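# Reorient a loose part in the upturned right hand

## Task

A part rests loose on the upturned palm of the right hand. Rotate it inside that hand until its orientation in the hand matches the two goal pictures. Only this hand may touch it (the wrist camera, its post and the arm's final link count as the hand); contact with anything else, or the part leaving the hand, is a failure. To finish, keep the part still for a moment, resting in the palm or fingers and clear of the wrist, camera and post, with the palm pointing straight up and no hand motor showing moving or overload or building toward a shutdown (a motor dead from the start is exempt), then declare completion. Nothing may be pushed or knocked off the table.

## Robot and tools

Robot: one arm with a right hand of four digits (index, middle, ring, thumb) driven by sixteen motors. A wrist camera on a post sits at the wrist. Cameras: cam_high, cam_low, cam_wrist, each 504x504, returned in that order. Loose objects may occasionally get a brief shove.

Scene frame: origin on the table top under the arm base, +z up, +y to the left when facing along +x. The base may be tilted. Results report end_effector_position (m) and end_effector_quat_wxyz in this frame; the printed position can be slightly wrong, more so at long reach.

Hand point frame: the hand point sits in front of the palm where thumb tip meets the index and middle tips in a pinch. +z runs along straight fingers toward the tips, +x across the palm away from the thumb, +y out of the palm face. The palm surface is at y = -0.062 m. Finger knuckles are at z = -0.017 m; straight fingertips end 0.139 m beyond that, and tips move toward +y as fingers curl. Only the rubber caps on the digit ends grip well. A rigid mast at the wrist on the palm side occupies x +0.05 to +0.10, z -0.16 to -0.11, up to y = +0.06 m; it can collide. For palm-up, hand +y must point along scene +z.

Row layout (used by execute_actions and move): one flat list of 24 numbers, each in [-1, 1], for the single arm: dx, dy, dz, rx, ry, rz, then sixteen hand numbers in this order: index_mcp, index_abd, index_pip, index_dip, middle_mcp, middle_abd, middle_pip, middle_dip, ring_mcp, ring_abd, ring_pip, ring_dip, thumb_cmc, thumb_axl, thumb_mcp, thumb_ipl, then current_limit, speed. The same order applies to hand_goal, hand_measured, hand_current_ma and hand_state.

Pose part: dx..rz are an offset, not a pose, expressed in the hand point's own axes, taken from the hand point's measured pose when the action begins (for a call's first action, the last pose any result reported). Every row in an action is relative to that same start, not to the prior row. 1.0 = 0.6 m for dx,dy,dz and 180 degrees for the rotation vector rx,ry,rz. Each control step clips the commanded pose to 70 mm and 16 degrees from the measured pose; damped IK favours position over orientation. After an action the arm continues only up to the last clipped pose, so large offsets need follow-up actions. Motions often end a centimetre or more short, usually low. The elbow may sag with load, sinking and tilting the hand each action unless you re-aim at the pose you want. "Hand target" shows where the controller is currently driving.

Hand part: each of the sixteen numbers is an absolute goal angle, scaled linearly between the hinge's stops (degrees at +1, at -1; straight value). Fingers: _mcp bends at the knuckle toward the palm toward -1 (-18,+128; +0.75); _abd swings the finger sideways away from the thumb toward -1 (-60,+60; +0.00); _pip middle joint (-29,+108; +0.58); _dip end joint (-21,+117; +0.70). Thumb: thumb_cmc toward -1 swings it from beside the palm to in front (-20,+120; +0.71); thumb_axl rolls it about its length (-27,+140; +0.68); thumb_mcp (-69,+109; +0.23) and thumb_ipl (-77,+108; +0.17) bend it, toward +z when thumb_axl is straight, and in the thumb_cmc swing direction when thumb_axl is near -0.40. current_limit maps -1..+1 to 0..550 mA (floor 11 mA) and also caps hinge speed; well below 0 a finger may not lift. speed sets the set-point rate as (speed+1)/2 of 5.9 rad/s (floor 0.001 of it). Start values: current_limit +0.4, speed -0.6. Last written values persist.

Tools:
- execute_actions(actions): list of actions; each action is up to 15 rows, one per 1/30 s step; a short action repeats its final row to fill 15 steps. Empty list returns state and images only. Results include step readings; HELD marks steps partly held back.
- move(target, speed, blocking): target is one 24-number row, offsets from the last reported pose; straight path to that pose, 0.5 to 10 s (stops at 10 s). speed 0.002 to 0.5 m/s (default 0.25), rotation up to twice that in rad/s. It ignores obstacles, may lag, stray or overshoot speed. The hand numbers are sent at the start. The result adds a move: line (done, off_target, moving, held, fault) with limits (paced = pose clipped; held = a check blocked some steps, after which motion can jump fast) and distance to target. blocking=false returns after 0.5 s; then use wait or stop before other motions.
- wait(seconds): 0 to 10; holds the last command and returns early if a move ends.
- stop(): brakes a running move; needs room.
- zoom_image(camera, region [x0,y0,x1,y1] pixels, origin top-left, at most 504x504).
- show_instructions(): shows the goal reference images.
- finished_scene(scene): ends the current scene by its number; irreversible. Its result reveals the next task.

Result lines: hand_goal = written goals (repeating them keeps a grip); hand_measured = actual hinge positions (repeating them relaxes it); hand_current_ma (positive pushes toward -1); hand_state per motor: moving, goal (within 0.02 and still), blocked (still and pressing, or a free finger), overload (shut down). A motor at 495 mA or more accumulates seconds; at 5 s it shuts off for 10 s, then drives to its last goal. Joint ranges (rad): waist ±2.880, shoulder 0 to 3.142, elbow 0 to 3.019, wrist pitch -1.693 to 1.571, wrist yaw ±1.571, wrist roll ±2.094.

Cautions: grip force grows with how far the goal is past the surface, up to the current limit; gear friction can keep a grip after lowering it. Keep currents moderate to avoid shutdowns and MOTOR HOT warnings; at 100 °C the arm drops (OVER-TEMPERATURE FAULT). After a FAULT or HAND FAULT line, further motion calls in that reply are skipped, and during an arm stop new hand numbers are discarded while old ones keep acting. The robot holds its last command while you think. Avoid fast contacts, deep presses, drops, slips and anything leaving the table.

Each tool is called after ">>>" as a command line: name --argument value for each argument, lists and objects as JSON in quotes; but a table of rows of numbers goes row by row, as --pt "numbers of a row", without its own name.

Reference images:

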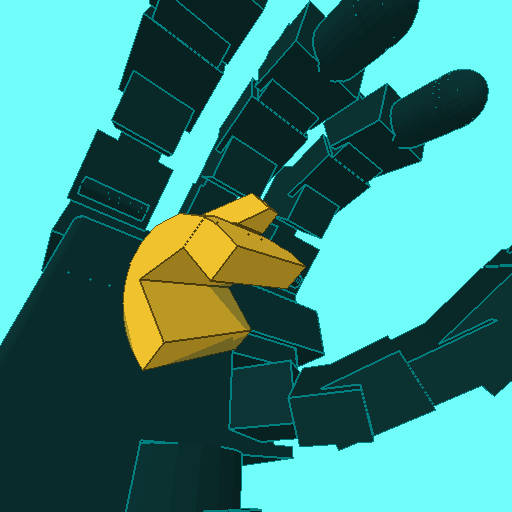

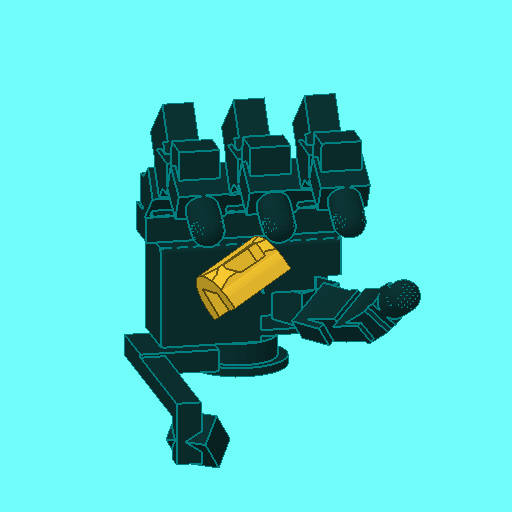

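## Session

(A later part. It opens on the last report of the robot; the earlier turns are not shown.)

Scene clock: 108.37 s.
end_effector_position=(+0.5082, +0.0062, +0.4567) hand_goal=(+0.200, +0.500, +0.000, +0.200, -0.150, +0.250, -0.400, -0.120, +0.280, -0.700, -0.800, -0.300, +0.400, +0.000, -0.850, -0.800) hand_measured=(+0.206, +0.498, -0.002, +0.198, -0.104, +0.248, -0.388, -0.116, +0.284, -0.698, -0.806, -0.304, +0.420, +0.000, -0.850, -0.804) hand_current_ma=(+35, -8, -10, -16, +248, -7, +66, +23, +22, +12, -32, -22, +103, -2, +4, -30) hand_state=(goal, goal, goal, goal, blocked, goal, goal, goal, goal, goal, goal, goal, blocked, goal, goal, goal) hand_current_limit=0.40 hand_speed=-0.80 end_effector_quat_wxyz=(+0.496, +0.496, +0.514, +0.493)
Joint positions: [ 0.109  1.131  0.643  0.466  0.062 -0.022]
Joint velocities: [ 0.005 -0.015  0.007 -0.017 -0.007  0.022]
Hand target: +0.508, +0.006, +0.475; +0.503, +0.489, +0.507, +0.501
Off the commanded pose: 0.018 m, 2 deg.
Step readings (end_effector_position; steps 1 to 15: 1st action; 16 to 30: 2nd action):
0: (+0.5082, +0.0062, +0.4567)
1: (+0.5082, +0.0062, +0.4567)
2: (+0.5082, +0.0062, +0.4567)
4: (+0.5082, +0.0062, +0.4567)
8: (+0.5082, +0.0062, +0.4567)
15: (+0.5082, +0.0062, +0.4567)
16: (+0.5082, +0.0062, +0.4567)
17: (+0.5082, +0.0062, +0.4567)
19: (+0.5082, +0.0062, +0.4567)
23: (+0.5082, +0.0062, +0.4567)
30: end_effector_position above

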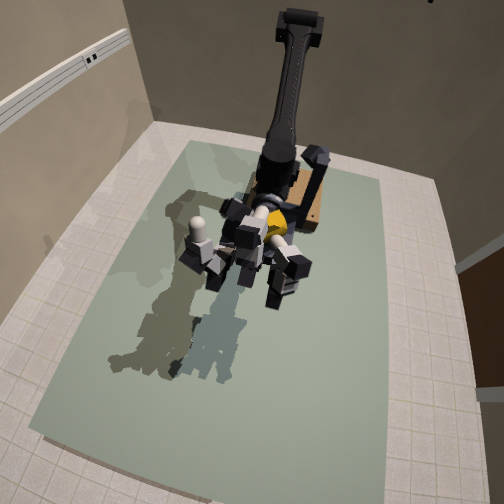

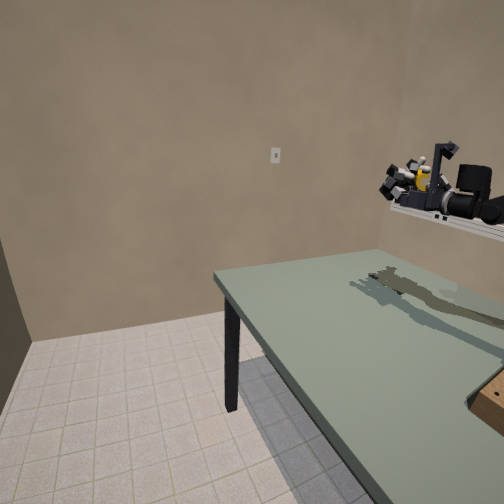

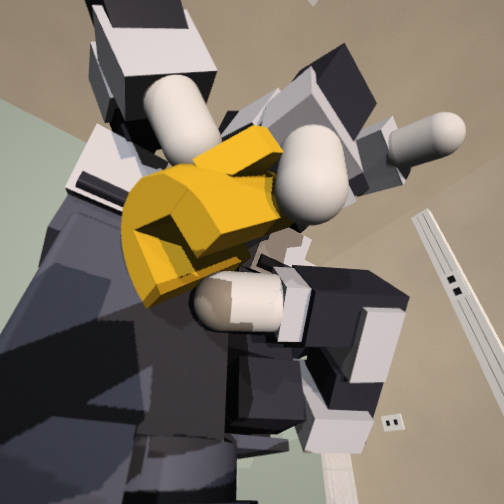

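>>> execute_actions --actions '[[[0,0.03,0,-0.009,0,0,0.2,0.6,0,0.2,-0.2,0.33,-0.38,-0.15,0.33,-0.7,-0.83,-0.33,0.3,-0.05,-0.8,-0.76,0.4,-0.85]],[[0,0.03,0,-0.009,0,0,0.2,0.6,0,0.2,-0.2,0.33,-0.38,-0.15,0.33,-0.7,-0.83,-0.33,0.3,-0.05,-0.8,-0.76,0.4,-0.85]]]'

>>> zoom_image --camera "cam_high" --region '[180,150,350,320]'

Scene clock: 111.57 s.
end_effector_position=(+0.5082, +0.0062, +0.4567) hand_goal=(+0.200, +0.600, +0.000, +0.200, -0.200, +0.330, -0.380, -0.150, +0.330, -0.700, -0.830, -0.330, +0.300, -0.050, -0.800, -0.760) hand_measured=(+0.206, +0.598, -0.002, +0.198, -0.144, +0.328, -0.356, -0.124, +0.334, -0.698, -0.828, -0.328, +0.306, -0.044, -0.812, -0.772) hand_current_ma=(+35, -7, -10, -16, +299, -11, +125, +136, +24, +12, +7, +12, +32, +35, -79, -81) hand_state=(goal, goal, goal, goal, blocked, goal, blocked, blocked, goal, goal, goal, goal, goal, goal, goal, goal) hand_current_limit=0.40 hand_speed=-0.85 end_effector_quat_wxyz=(+0.496, +0.496, +0.514, +0.493)
Joint positions: [ 0.109  1.131  0.643  0.466  0.062 -0.022]
Joint velocities: [-0.005 -0.005  0.012 -0.017 -0.022 -0.022]
Hand target: +0.508, +0.006, +0.475; +0.503, +0.489, +0.507, +0.501
Off the commanded pose: 0.018 m, 2 deg.
Step readings (end_effector_position; steps 1 to 15: 1st action; 16 to 30: 2nd action):
0: (+0.5082, +0.0062, +0.4567)
1: (+0.5082, +0.0062, +0.4567)
2: (+0.5082, +0.0062, +0.4567)
4: (+0.5082, +0.0062, +0.4567)
8: (+0.5082, +0.0062, +0.4567)
15: (+0.5082, +0.0062, +0.4567)
16: (+0.5082, +0.0062, +0.4567)
17: (+0.5082, +0.0062, +0.4567)
19: (+0.5082, +0.0062, +0.4567)
23: (+0.5082, +0.0062, +0.4567)
30: end_effector_position above

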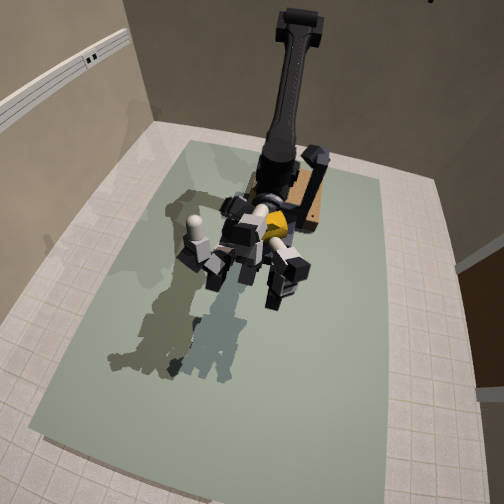

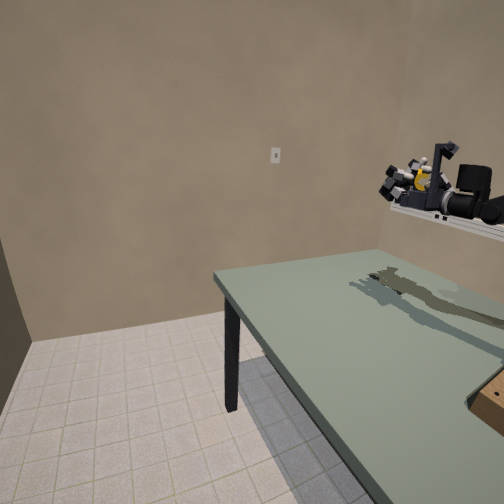

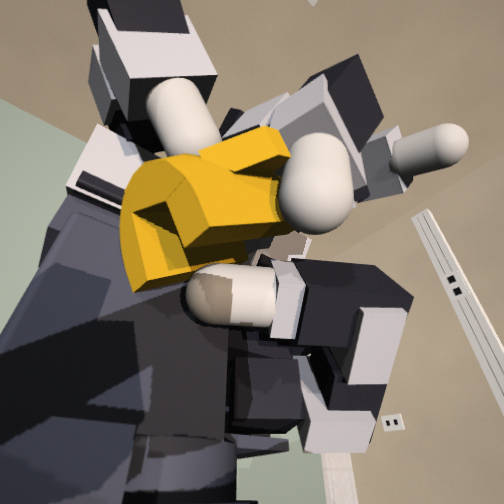

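Region (180, 150, 350, 320) of cam_high's 504x504 image, scaled by 2.965, with more detail than that image has.

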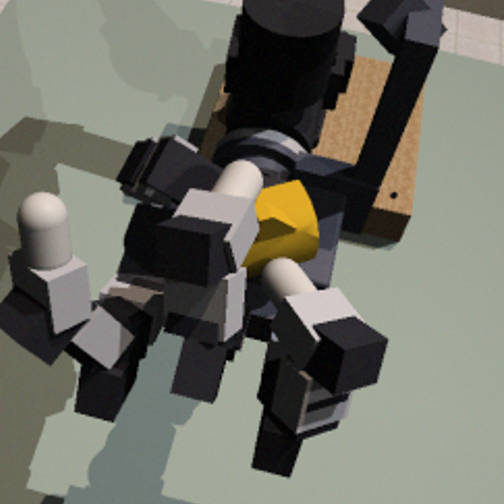

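>>> execute_actions --actions '[[[0,0.03,0,-0.009,0,0,0.2,0.6,0,0.2,-0.12,0.27,-0.45,-0.2,0.3,-0.7,-0.83,-0.33,0.25,-0.03,-0.73,-0.7,0.4,-0.85]],[[0,0.03,0,-0.009,0,0,0.2,0.6,0,0.2,-0.12,0.27,-0.45,-0.2,0.3,-0.7,-0.8,-0.28,0.22,-0.03,-0.68,-0.68,0.4,-0.85]]]'

Scene clock: 113.73 s.
end_effector_position=(+0.5082, +0.0062, +0.4567) hand_goal=(+0.200, +0.600, +0.000, +0.200, -0.120, +0.270, -0.450, -0.200, +0.300, -0.700, -0.800, -0.280, +0.220, -0.030, -0.680, -0.680) hand_measured=(+0.206, +0.598, -0.002, +0.198, -0.094, +0.274, -0.374, -0.156, +0.318, -0.698, -0.806, -0.284, +0.220, -0.030, -0.700, -0.684) hand_current_ma=(+35, -7, -10, -16, +141, +18, +383, +239, +96, +12, -31, -22, -3, +6, -135, -36) hand_state=(goal, goal, goal, goal, blocked, goal, blocked, blocked, goal, goal, goal, goal, goal, goal, blocked, goal) hand_current_limit=0.40 hand_speed=-0.85 end_effector_quat_wxyz=(+0.496, +0.496, +0.514, +0.493)
Joint positions: [ 0.109  1.131  0.643  0.466  0.062 -0.022]
Joint velocities: [ 0.005  0.005  0.012 -0.002 -0.007  0.007]
Hand target: +0.508, +0.006, +0.475; +0.503, +0.489, +0.507, +0.501
Off the commanded pose: 0.018 m, 2 deg.
Step readings (end_effector_position; steps 1 to 15: 1st action; 16 to 30: 2nd action):
0: (+0.5082, +0.0062, +0.4567)
1: (+0.5082, +0.0062, +0.4567)
2: (+0.5082, +0.0062, +0.4567)
4: (+0.5082, +0.0062, +0.4567)
8: (+0.5082, +0.0062, +0.4567)
15: (+0.5082, +0.0062, +0.4567)
16: (+0.5082, +0.0062, +0.4567)
17: (+0.5082, +0.0062, +0.4567)
19: (+0.5082, +0.0062, +0.4567)
23: (+0.5082, +0.0062, +0.4567)
30: end_effector_position above

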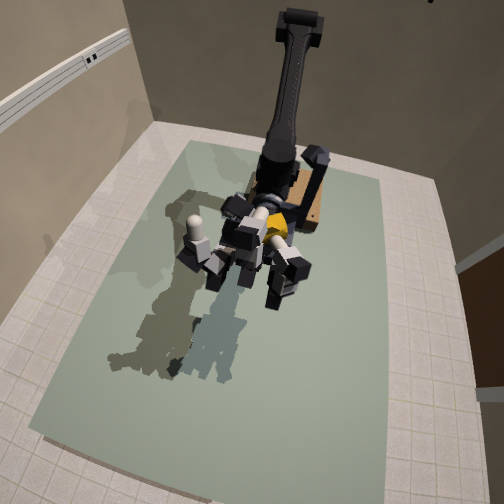

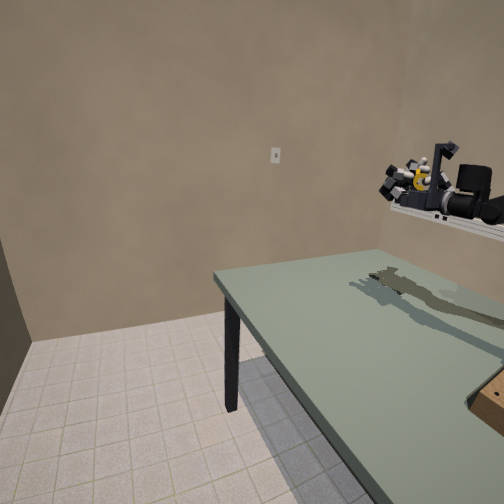

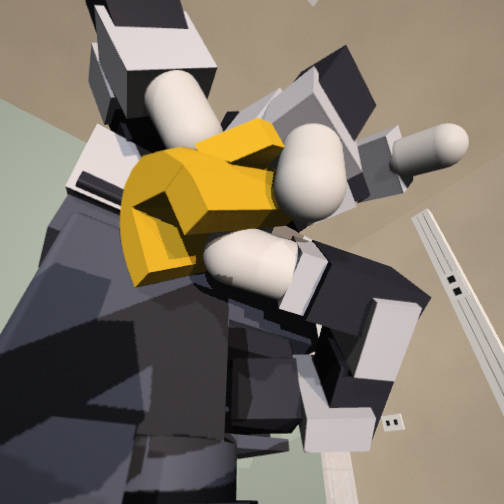

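>>> execute_actions --actions '[[[0,0.03,0,-0.009,0,0,0.2,0.6,0,0.2,-0.12,0.27,-0.42,-0.2,0.3,-0.7,-0.8,-0.28,0.12,-0.03,-0.66,-0.58,0.4,-0.85]],[[0,0.03,0,-0.009,0,0,0.2,0.6,0,0.2,-0.12,0.27,-0.42,-0.2,0.3,-0.7,-0.8,-0.28,0.12,-0.03,-0.58,-0.48,0.4,-0.85]]]'

Scene clock: 116.00 s.
end_effector_position=(+0.5082, +0.0062, +0.4567) hand_goal=(+0.200, +0.600, +0.000, +0.200, -0.120, +0.270, -0.420, -0.200, +0.300, -0.700, -0.800, -0.280, +0.120, -0.030, -0.580, -0.480) hand_measured=(+0.206, +0.598, -0.002, +0.198, -0.086, +0.274, -0.374, -0.160, +0.318, -0.696, -0.794, -0.284, +0.118, -0.028, -0.690, -0.636) hand_current_ma=(+35, -7, -10, -16, +182, +18, +230, +218, +101, +15, +29, -22, -8, +11, -385, -385) hand_state=(goal, goal, goal, goal, blocked, goal, blocked, blocked, goal, goal, goal, goal, goal, goal, blocked, blocked) hand_current_limit=0.40 hand_speed=-0.85 end_effector_quat_wxyz=(+0.496, +0.496, +0.514, +0.493)
Joint positions: [ 0.109  1.131  0.643  0.466  0.062 -0.022]
Joint velocities: [-0.005 -0.005  0.012 -0.002  0.022  0.007]
Hand target: +0.508, +0.006, +0.475; +0.503, +0.489, +0.507, +0.501
Off the commanded pose: 0.018 m, 2 deg.
Step readings (end_effector_position; steps 1 to 15: 1st action; 16 to 30: 2nd action):
0: (+0.5082, +0.0062, +0.4567)
1: (+0.5082, +0.0062, +0.4567)
2: (+0.5082, +0.0062, +0.4567)
4: (+0.5082, +0.0062, +0.4567)
8: (+0.5082, +0.0062, +0.4567)
15: (+0.5082, +0.0062, +0.4567)
16: (+0.5082, +0.0062, +0.4567)
17: (+0.5082, +0.0062, +0.4567)
19: (+0.5082, +0.0062, +0.4567)
23: (+0.5082, +0.0062, +0.4567)
30: end_effector_position above

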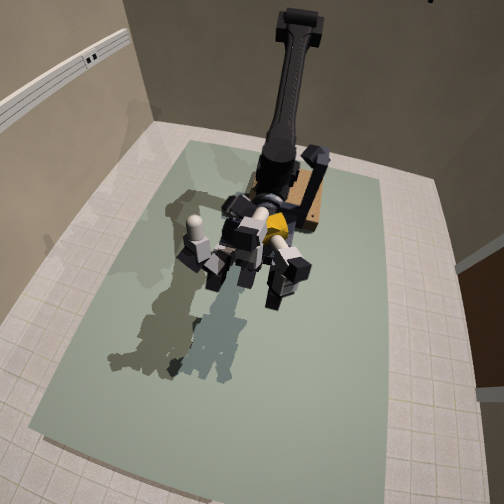

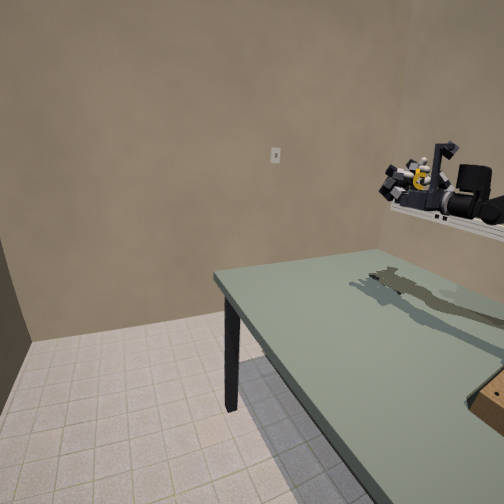

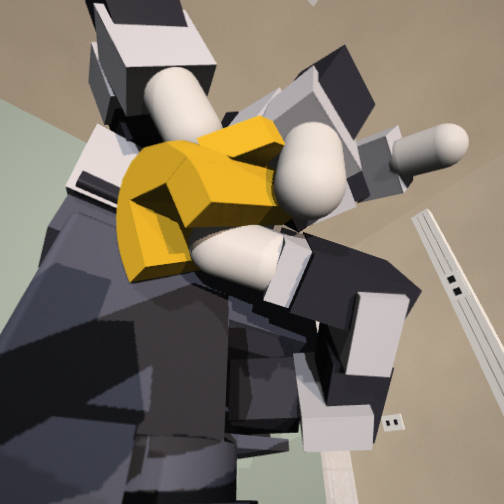

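>>> execute_actions --actions '[[[0,0.03,0,-0.009,0,0,0.2,0.6,0,0.2,-0.12,0.3,-0.42,-0.2,0.36,-0.7,-0.8,-0.28,0.2,-0.03,-0.82,-0.45,0.4,-0.85]],[[0,0.03,0,-0.009,0,0,0.2,0.6,0,0.2,-0.12,0.33,-0.42,-0.2,0.36,-0.7,-0.8,-0.28,0.28,-0.03,-0.92,-0.3,0.4,-0.85]]]'

Scene clock: 118.33 s.
end_effector_position=(+0.5082, +0.0062, +0.4567) hand_goal=(+0.200, +0.600, +0.000, +0.200, -0.120, +0.330, -0.420, -0.200, +0.360, -0.700, -0.800, -0.280, +0.280, -0.030, -0.920, -0.300) hand_measured=(+0.206, +0.598, -0.002, +0.198, -0.084, +0.330, -0.378, -0.174, +0.376, -0.698, -0.794, -0.284, +0.266, -0.026, -0.912, -0.396) hand_current_ma=(+35, -7, -10, -16, +188, +7, +205, +141, +89, +13, +41, -20, -50, +31, -79, -202) hand_state=(goal, goal, goal, goal, blocked, goal, moving, blocked, goal, goal, moving, goal, moving, goal, moving, moving) hand_current_limit=0.40 hand_speed=-0.85 end_effector_quat_wxyz=(+0.496, +0.496, +0.514, +0.493)
Joint positions: [ 0.109  1.131  0.643  0.466  0.062 -0.022]
Joint velocities: [ 0.005 -0.005 -0.002  0.002 -0.051 -0.037]
Hand target: +0.508, +0.006, +0.475; +0.503, +0.489, +0.507, +0.501
Off the commanded pose: 0.018 m, 2 deg.
Step readings (end_effector_position; steps 1 to 15: 1st action; 16 to 30: 2nd action):
0: (+0.5082, +0.0062, +0.4567)
1: (+0.5082, +0.0062, +0.4567)
2: (+0.5082, +0.0062, +0.4567)
4: (+0.5082, +0.0062, +0.4567)
8: (+0.5082, +0.0062, +0.4567)
15: (+0.5082, +0.0062, +0.4567)
16: (+0.5082, +0.0062, +0.4567)
17: (+0.5082, +0.0062, +0.4567)
19: (+0.5082, +0.0062, +0.4567)
23: (+0.5082, +0.0062, +0.4567)
30: end_effector_position above

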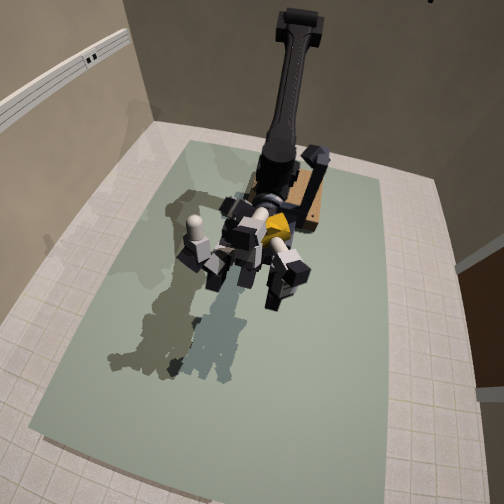

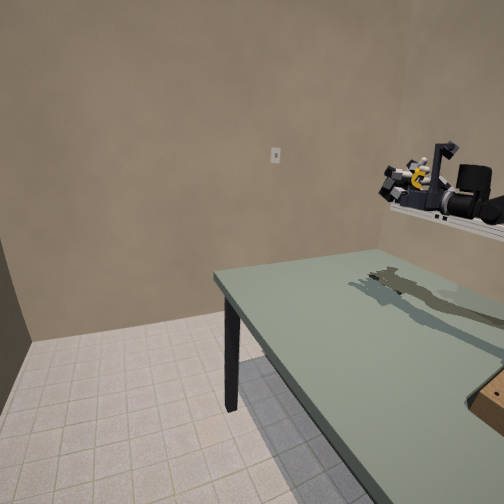

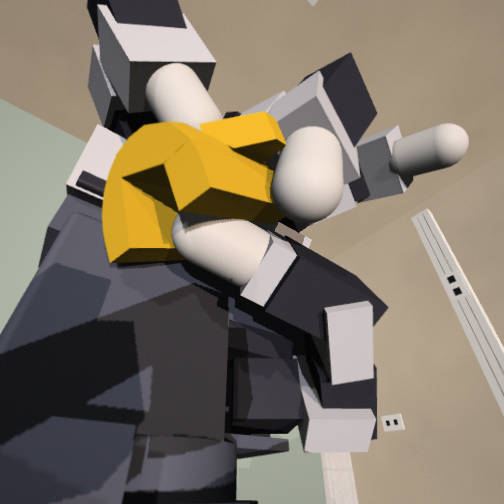

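Working. A little more.

>>> execute_actions --actions '[[[0,0.03,0,-0.009,0,0,0.2,0.6,0,0.2,-0.1,0.33,-0.44,-0.2,0.36,-0.7,-0.8,-0.28,0.36,-0.06,-0.92,-0.3,0.4,-0.85]],[[0,0.03,0,-0.009,0,0,0.2,0.6,0,0.2,-0.1,0.33,-0.44,-0.2,0.36,-0.7,-0.8,-0.28,0.36,-0.06,-0.92,-0.3,0.4,-0.85]]]'

Scene clock: 124.33 s.
end_effector_position=(+0.5082, +0.0062, +0.4567) hand_goal=(+0.200, +0.600, +0.000, +0.200, -0.100, +0.330, -0.440, -0.200, +0.360, -0.700, -0.800, -0.280, +0.360, -0.060, -0.920, -0.300) hand_measured=(+0.206, +0.598, -0.002, +0.198, -0.080, +0.332, -0.382, -0.174, +0.382, -0.696, -0.790, -0.282, +0.292, -0.030, -0.954, -0.334) hand_current_ma=(+35, -6, -10, -16, +102, +13, +293, +140, +122, +17, +53, -13, -347, +188, -226, -250) hand_state=(goal, goal, goal, goal, goal, goal, blocked, blocked, blocked, goal, goal, goal, blocked, blocked, blocked, blocked) hand_current_limit=0.40 hand_speed=-0.85 end_effector_quat_wxyz=(+0.496, +0.496, +0.514, +0.493)
Joint positions: [ 0.109  1.131  0.643  0.466  0.062 -0.022]
Joint velocities: [-0.005 -0.005  0.002 -0.012 -0.007 -0.051]
Hand target: +0.508, +0.006, +0.475; +0.503, +0.489, +0.507, +0.501
Off the commanded pose: 0.018 m, 2 deg.
Step readings (end_effector_position; steps 1 to 15: 1st action; 16 to 30: 2nd action):
0: (+0.5082, +0.0062, +0.4567)
1: (+0.5082, +0.0062, +0.4567)
2: (+0.5082, +0.0062, +0.4567)
4: (+0.5082, +0.0062, +0.4567)
8: (+0.5082, +0.0062, +0.4567)
15: (+0.5082, +0.0062, +0.4567)
16: (+0.5082, +0.0062, +0.4567)
17: (+0.5082, +0.0062, +0.4567)
19: (+0.5082, +0.0062, +0.4567)
23: (+0.5082, +0.0062, +0.4567)
30: end_effector_position above

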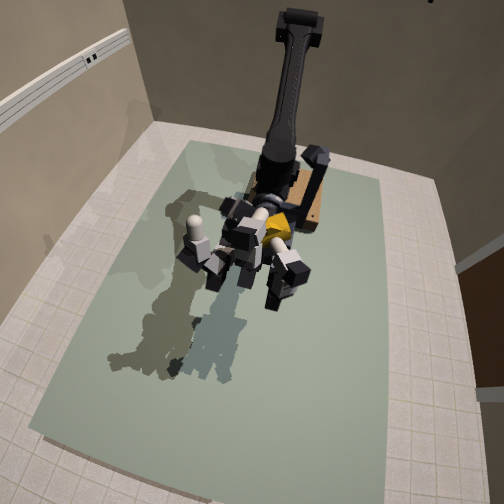

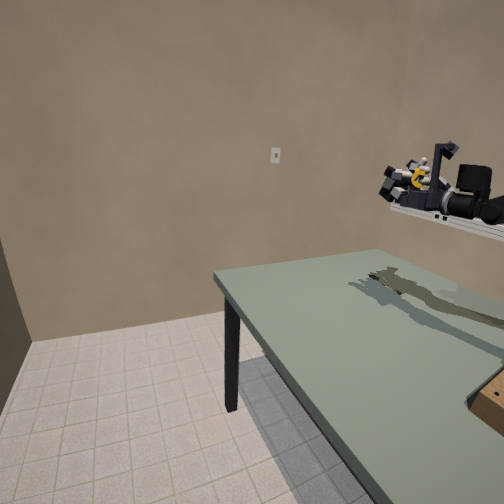

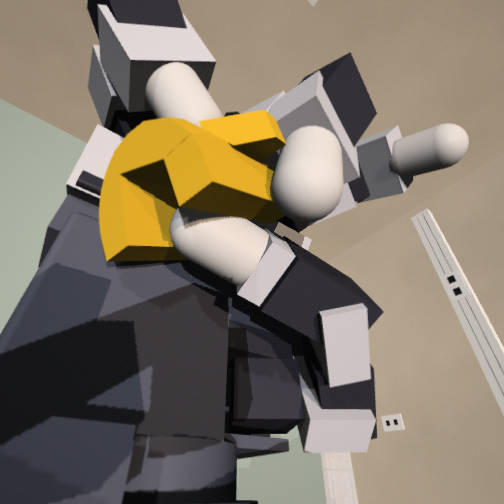

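>>> execute_actions --actions '[[[0,0.03,0,-0.009,0,0,0.2,0.6,0,0.2,0.02,0.33,-0.47,-0.22,0.44,-0.65,-0.86,-0.36,0.36,-0.06,-0.92,-0.3,0.4,-0.85]],[[0,0.03,0,-0.009,0,0,0.2,0.6,0,0.2,0.02,0.33,-0.47,-0.22,0.44,-0.65,-0.86,-0.36,0.36,-0.06,-0.92,-0.3,0.4,-0.85]]]'

Scene clock: 126.57 s.
end_effector_position=(+0.5082, +0.0062, +0.4567) hand_goal=(+0.200, +0.600, +0.000, +0.200, +0.020, +0.330, -0.470, -0.220, +0.440, -0.650, -0.860, -0.360, +0.360, -0.060, -0.920, -0.300) hand_measured=(+0.206, +0.598, -0.002, +0.198, +0.036, +0.332, -0.418, -0.186, +0.450, -0.650, -0.856, -0.358, +0.326, -0.032, -0.954, -0.320) hand_current_ma=(+35, -6, -10, -16, +88, +13, +263, +180, +48, +1, +19, +12, -179, +175, -226, -151) hand_state=(goal, goal, goal, goal, goal, goal, blocked, blocked, goal, goal, goal, goal, blocked, blocked, blocked, blocked) hand_current_limit=0.40 hand_speed=-0.85 end_effector_quat_wxyz=(+0.496, +0.496, +0.514, +0.493)
Joint positions: [ 0.109  1.131  0.643  0.466  0.062 -0.022]
Joint velocities: [ 0.005 -0.005 -0.017 -0.012  0.022 -0.051]
Hand target: +0.508, +0.006, +0.475; +0.503, +0.489, +0.507, +0.501
Off the commanded pose: 0.018 m, 2 deg.
Step readings (end_effector_position; steps 1 to 15: 1st action; 16 to 30: 2nd action):
0: (+0.5082, +0.0062, +0.4567)
1: (+0.5082, +0.0062, +0.4567)
2: (+0.5082, +0.0062, +0.4567)
4: (+0.5082, +0.0062, +0.4567)
8: (+0.5082, +0.0062, +0.4567)
15: (+0.5082, +0.0062, +0.4567)
16: (+0.5082, +0.0062, +0.4567)
17: (+0.5082, +0.0062, +0.4567)
19: (+0.5082, +0.0062, +0.4567)
23: (+0.5082, +0.0062, +0.4567)
30: end_effector_position above

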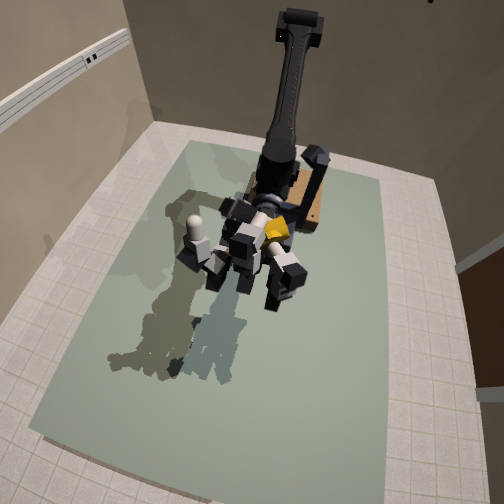

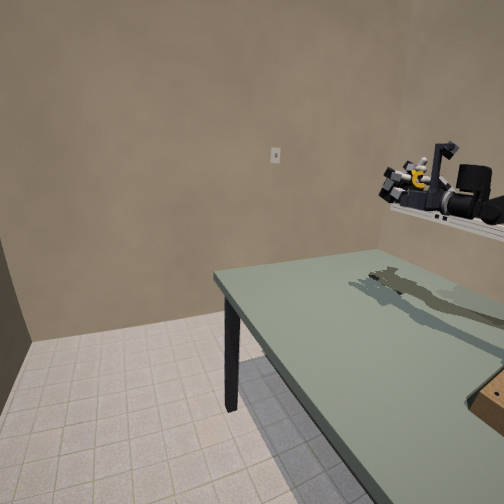

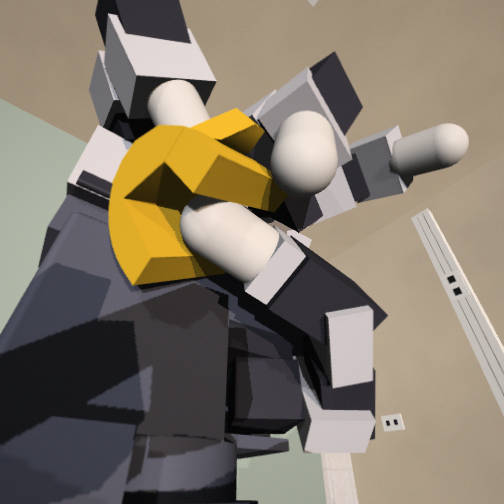

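Matches well.

>>> finished_scene --scene 1

The scene is finished: the task was done.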